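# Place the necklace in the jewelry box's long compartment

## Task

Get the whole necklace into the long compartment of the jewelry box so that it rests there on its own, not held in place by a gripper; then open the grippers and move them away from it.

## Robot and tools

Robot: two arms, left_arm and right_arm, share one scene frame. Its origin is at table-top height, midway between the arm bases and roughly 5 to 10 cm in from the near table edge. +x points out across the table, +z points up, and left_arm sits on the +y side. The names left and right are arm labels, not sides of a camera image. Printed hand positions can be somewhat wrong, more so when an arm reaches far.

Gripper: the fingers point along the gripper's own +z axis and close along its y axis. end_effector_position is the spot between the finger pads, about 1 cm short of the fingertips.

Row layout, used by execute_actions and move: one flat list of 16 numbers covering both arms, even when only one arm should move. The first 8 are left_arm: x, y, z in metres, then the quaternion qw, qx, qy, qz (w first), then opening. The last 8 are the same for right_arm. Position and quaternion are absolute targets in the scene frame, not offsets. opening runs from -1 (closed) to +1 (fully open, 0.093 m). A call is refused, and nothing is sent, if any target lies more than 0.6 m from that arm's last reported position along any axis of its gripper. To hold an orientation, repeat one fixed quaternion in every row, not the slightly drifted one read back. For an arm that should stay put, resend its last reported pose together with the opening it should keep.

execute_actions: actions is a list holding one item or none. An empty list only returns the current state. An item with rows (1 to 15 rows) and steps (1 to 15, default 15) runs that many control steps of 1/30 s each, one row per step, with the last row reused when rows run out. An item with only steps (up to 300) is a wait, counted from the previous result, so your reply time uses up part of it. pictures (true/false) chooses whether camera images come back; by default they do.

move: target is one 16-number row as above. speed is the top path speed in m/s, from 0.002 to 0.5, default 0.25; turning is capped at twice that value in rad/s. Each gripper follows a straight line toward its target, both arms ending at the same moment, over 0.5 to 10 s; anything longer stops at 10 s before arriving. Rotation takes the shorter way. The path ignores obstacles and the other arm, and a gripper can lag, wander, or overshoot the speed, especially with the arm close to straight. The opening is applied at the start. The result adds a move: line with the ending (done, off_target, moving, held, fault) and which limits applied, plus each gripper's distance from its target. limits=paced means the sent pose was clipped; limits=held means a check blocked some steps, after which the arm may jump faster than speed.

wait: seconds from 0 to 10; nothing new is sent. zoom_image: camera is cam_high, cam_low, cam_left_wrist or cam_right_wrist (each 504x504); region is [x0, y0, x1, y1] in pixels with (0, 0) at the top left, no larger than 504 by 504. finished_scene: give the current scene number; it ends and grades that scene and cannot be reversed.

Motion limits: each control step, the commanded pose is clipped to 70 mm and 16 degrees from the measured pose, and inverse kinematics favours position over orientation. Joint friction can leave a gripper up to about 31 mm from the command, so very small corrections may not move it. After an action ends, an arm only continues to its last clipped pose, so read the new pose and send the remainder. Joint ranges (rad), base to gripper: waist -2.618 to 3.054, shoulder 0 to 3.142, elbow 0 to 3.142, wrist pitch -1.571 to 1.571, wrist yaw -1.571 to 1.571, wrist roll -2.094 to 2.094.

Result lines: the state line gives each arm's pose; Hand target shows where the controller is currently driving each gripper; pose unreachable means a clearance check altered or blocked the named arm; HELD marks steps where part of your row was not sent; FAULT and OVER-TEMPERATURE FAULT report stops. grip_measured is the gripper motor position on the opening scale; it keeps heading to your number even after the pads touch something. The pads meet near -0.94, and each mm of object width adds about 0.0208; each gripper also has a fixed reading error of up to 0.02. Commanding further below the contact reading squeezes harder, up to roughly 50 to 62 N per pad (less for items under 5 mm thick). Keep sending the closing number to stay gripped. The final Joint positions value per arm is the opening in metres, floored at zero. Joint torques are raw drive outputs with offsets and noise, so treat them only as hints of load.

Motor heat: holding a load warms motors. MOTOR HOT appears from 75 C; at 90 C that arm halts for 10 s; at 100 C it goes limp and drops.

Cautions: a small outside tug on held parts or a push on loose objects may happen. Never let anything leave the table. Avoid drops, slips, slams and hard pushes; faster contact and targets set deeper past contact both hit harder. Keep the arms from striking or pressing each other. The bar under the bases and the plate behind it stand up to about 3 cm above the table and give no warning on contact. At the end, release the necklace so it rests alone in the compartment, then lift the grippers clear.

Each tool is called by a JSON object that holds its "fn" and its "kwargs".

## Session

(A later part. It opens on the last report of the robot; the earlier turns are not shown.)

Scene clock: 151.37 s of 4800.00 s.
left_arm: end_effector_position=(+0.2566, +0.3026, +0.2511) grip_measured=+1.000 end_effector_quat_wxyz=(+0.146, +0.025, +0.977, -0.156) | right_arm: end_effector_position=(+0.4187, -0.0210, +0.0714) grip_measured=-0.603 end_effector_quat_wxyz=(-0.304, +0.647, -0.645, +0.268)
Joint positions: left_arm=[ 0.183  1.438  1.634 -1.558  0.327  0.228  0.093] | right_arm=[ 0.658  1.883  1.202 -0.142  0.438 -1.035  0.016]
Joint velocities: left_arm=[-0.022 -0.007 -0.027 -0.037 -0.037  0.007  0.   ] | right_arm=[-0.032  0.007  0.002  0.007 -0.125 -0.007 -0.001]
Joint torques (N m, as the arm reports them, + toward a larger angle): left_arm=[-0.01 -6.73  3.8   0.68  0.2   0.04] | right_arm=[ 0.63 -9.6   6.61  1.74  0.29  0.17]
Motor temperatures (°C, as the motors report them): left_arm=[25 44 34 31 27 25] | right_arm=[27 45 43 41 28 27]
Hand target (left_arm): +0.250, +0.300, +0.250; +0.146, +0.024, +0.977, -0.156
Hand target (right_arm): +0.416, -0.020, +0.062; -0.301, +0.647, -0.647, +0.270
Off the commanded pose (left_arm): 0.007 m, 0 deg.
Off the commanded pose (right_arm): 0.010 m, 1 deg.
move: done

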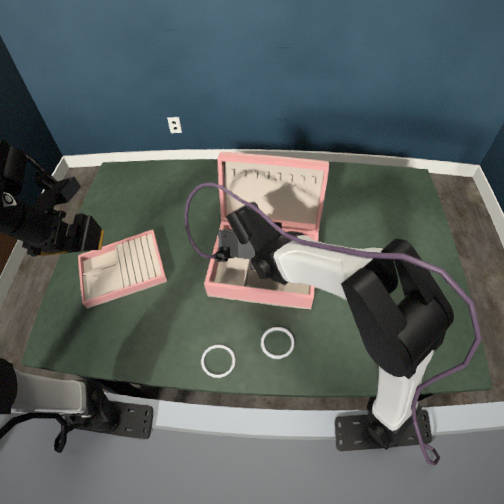

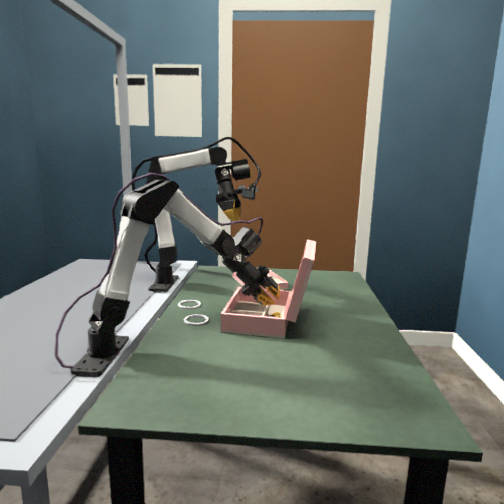

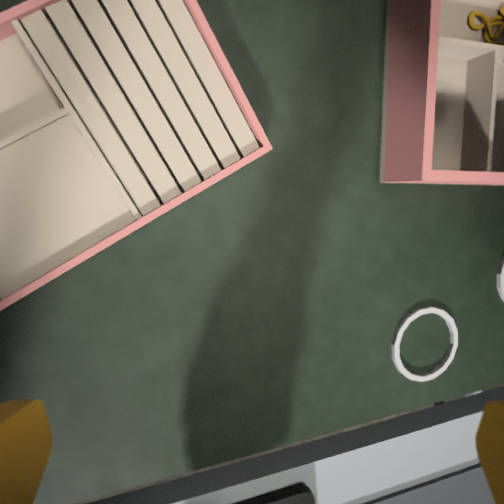

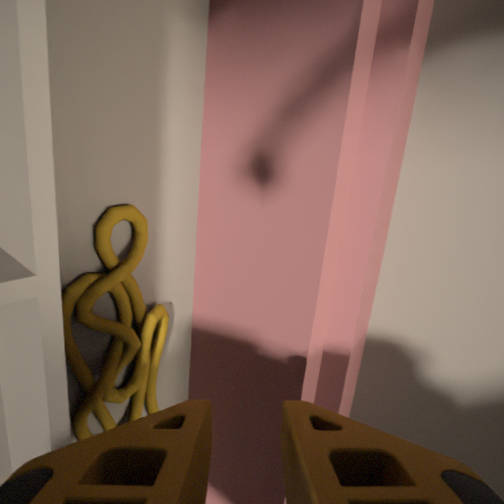

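{"fn": "move", "kwargs": {"target": [0.25,0.3,0.25,0.146,0.024,0.977,-0.156,1,0.40,-0.03,0.15,0.3,-0.645,0.645,-0.27,-0.6], "speed": 0.1}}

{"fn": "move", "kwargs": {"target": [0.25,0.3,0.25,0.146,0.024,0.977,-0.156,1,0.3,-0.2,0.22,0.3,-0.645,0.645,-0.27,-0.6]}}

{"fn": "zoom_image", "kwargs": {"camera": "cam_high", "region": [190,200,340,310]}}

Scene clock: 156.63 s of 4800.00 s.
left_arm: end_effector_position=(+0.2566, +0.3026, +0.2511) grip_measured=+1.000 end_effector_quat_wxyz=(+0.146, +0.025, +0.977, -0.156) | right_arm: end_effector_position=(+0.4028, -0.0330, +0.1362) grip_measured=-0.603 end_effector_quat_wxyz=(-0.292, +0.651, -0.647, +0.268)
Joint positions: left_arm=[ 0.183  1.438  1.634 -1.558  0.327  0.228  0.093] | right_arm=[ 0.658  1.741  1.308 -0.417  0.441 -1.034  0.016]
Joint velocities: left_arm=[ 0.007  0.002  0.012  0.051 -0.066 -0.066  0.   ] | right_arm=[ 0.012 -0.007 -0.012 -0.051 -0.051  0.007 -0.001]
Joint torques (N m, as the arm reports them, + toward a larger angle): left_arm=[-0.02 -6.74  3.81  0.7   0.2   0.05] | right_arm=[  0.79 -11.52   9.71   1.41   0.34   0.15]
Motor temperatures (°C, as the motors report them): left_arm=[25 44 34 31 27 25] | right_arm=[27 45 44 41 28 27]
Hand target (left_arm): +0.250, +0.300, +0.250; +0.146, +0.024, +0.977, -0.156
Hand target (right_arm): +0.400, -0.030, +0.149; -0.301, +0.647, -0.647, +0.271
Off the commanded pose (left_arm): 0.007 m, 0 deg.
Off the commanded pose (right_arm): 0.014 m, 1 deg.
After step 90, 0.87 s passed at rest.
move: off_target (right_arm)

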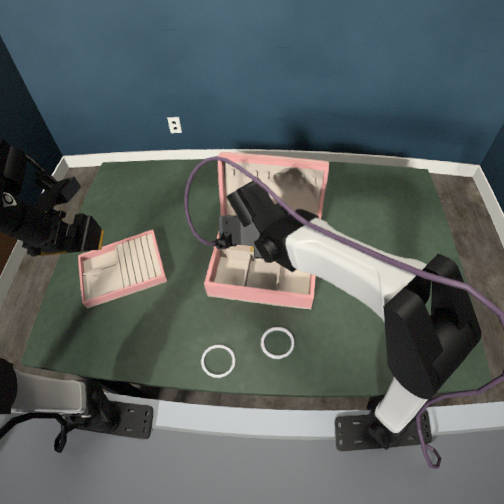

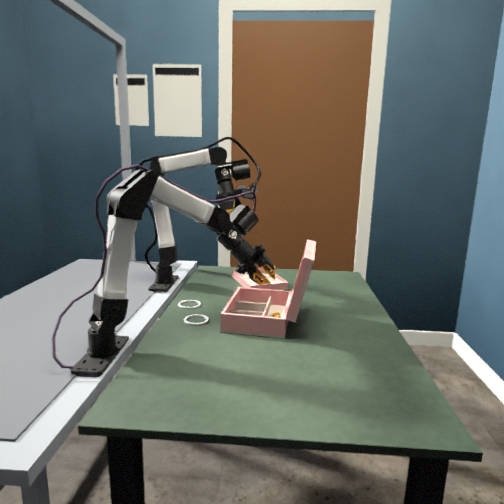

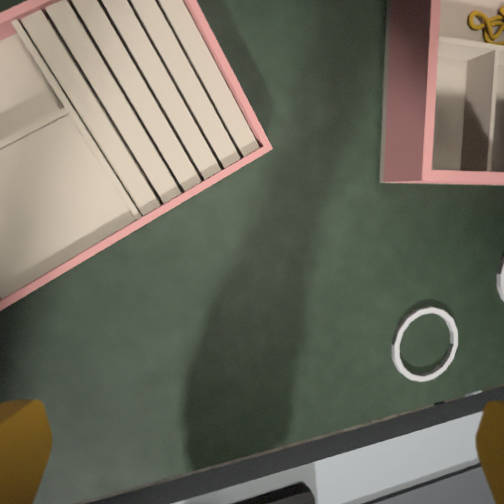

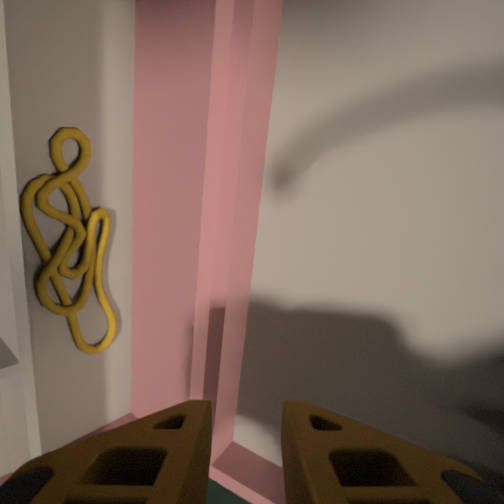

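Scene clock: 158.17 s of 4800.00 s.
left_arm: end_effector_position=(+0.2566, +0.3026, +0.2511) grip_measured=+1.000 end_effector_quat_wxyz=(+0.146, +0.025, +0.977, -0.156) | right_arm: end_effector_position=(+0.3049, -0.1939, +0.2233) grip_measured=-0.603 end_effector_quat_wxyz=(-0.310, +0.643, -0.644, +0.276)
Joint positions: left_arm=[ 0.183  1.438  1.634 -1.558  0.327  0.228  0.093] | right_arm=[ 0.328  1.031  1.01  -0.704  0.212 -1.284  0.016]
Joint velocities: left_arm=[-0.022  0.007 -0.012  0.007  0.007 -0.051  0.   ] | right_arm=[-0.007  0.012 -0.007 -0.095  0.007 -0.081 -0.001]
Joint torques (N m, as the arm reports them, + toward a larger angle): left_arm=[-0.03 -6.76  3.8   0.67  0.19  0.04] | right_arm=[-1.29 -4.6   7.43  1.56 -0.06 -0.01]
Motor temperatures (°C, as the motors report them): left_arm=[25 44 34 31 27 25] | right_arm=[27 45 44 41 28 27]
Hand target (left_arm): +0.250, +0.300, +0.250; +0.146, +0.024, +0.977, -0.156
Hand target (right_arm): +0.300, -0.199, +0.219; -0.302, +0.647, -0.645, +0.273
Off the commanded pose (left_arm): 0.007 m, 0 deg.
Off the commanded pose (right_arm): 0.008 m, 1 deg.
move: done

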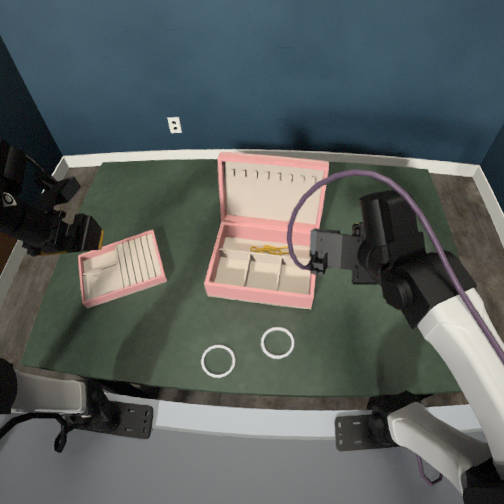

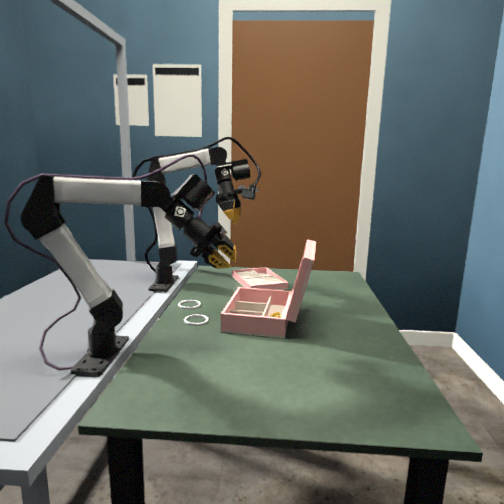

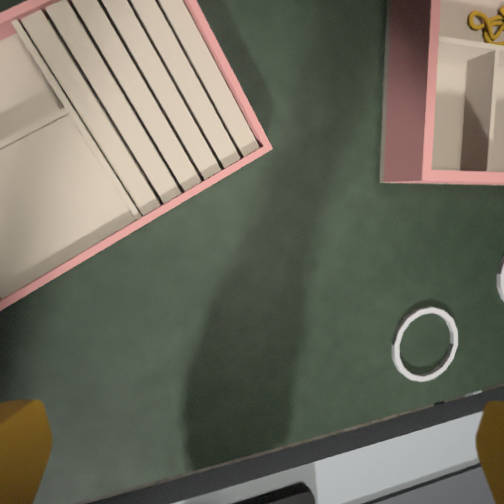

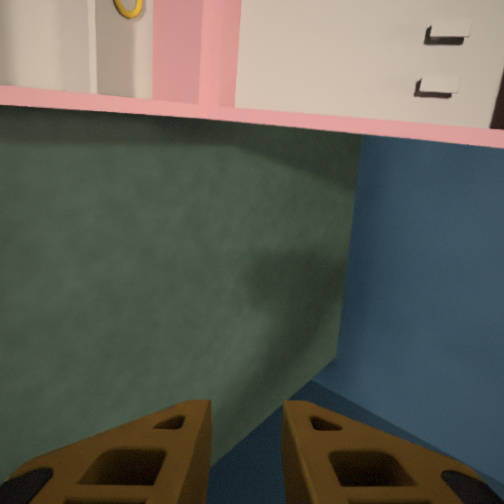

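Region (190, 200, 340, 310) of cam_high's 504x504 image, scaled by 3.360, with more detail than that image has; it fills the top 370 rows of this view, and the rest is white.

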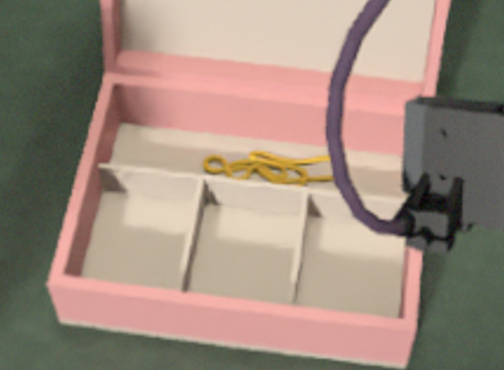

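All inside on the floor of the long compartment.

{"fn": "finished_scene", "kwargs": {"scene": 2}}

The scene is finished: the task was done.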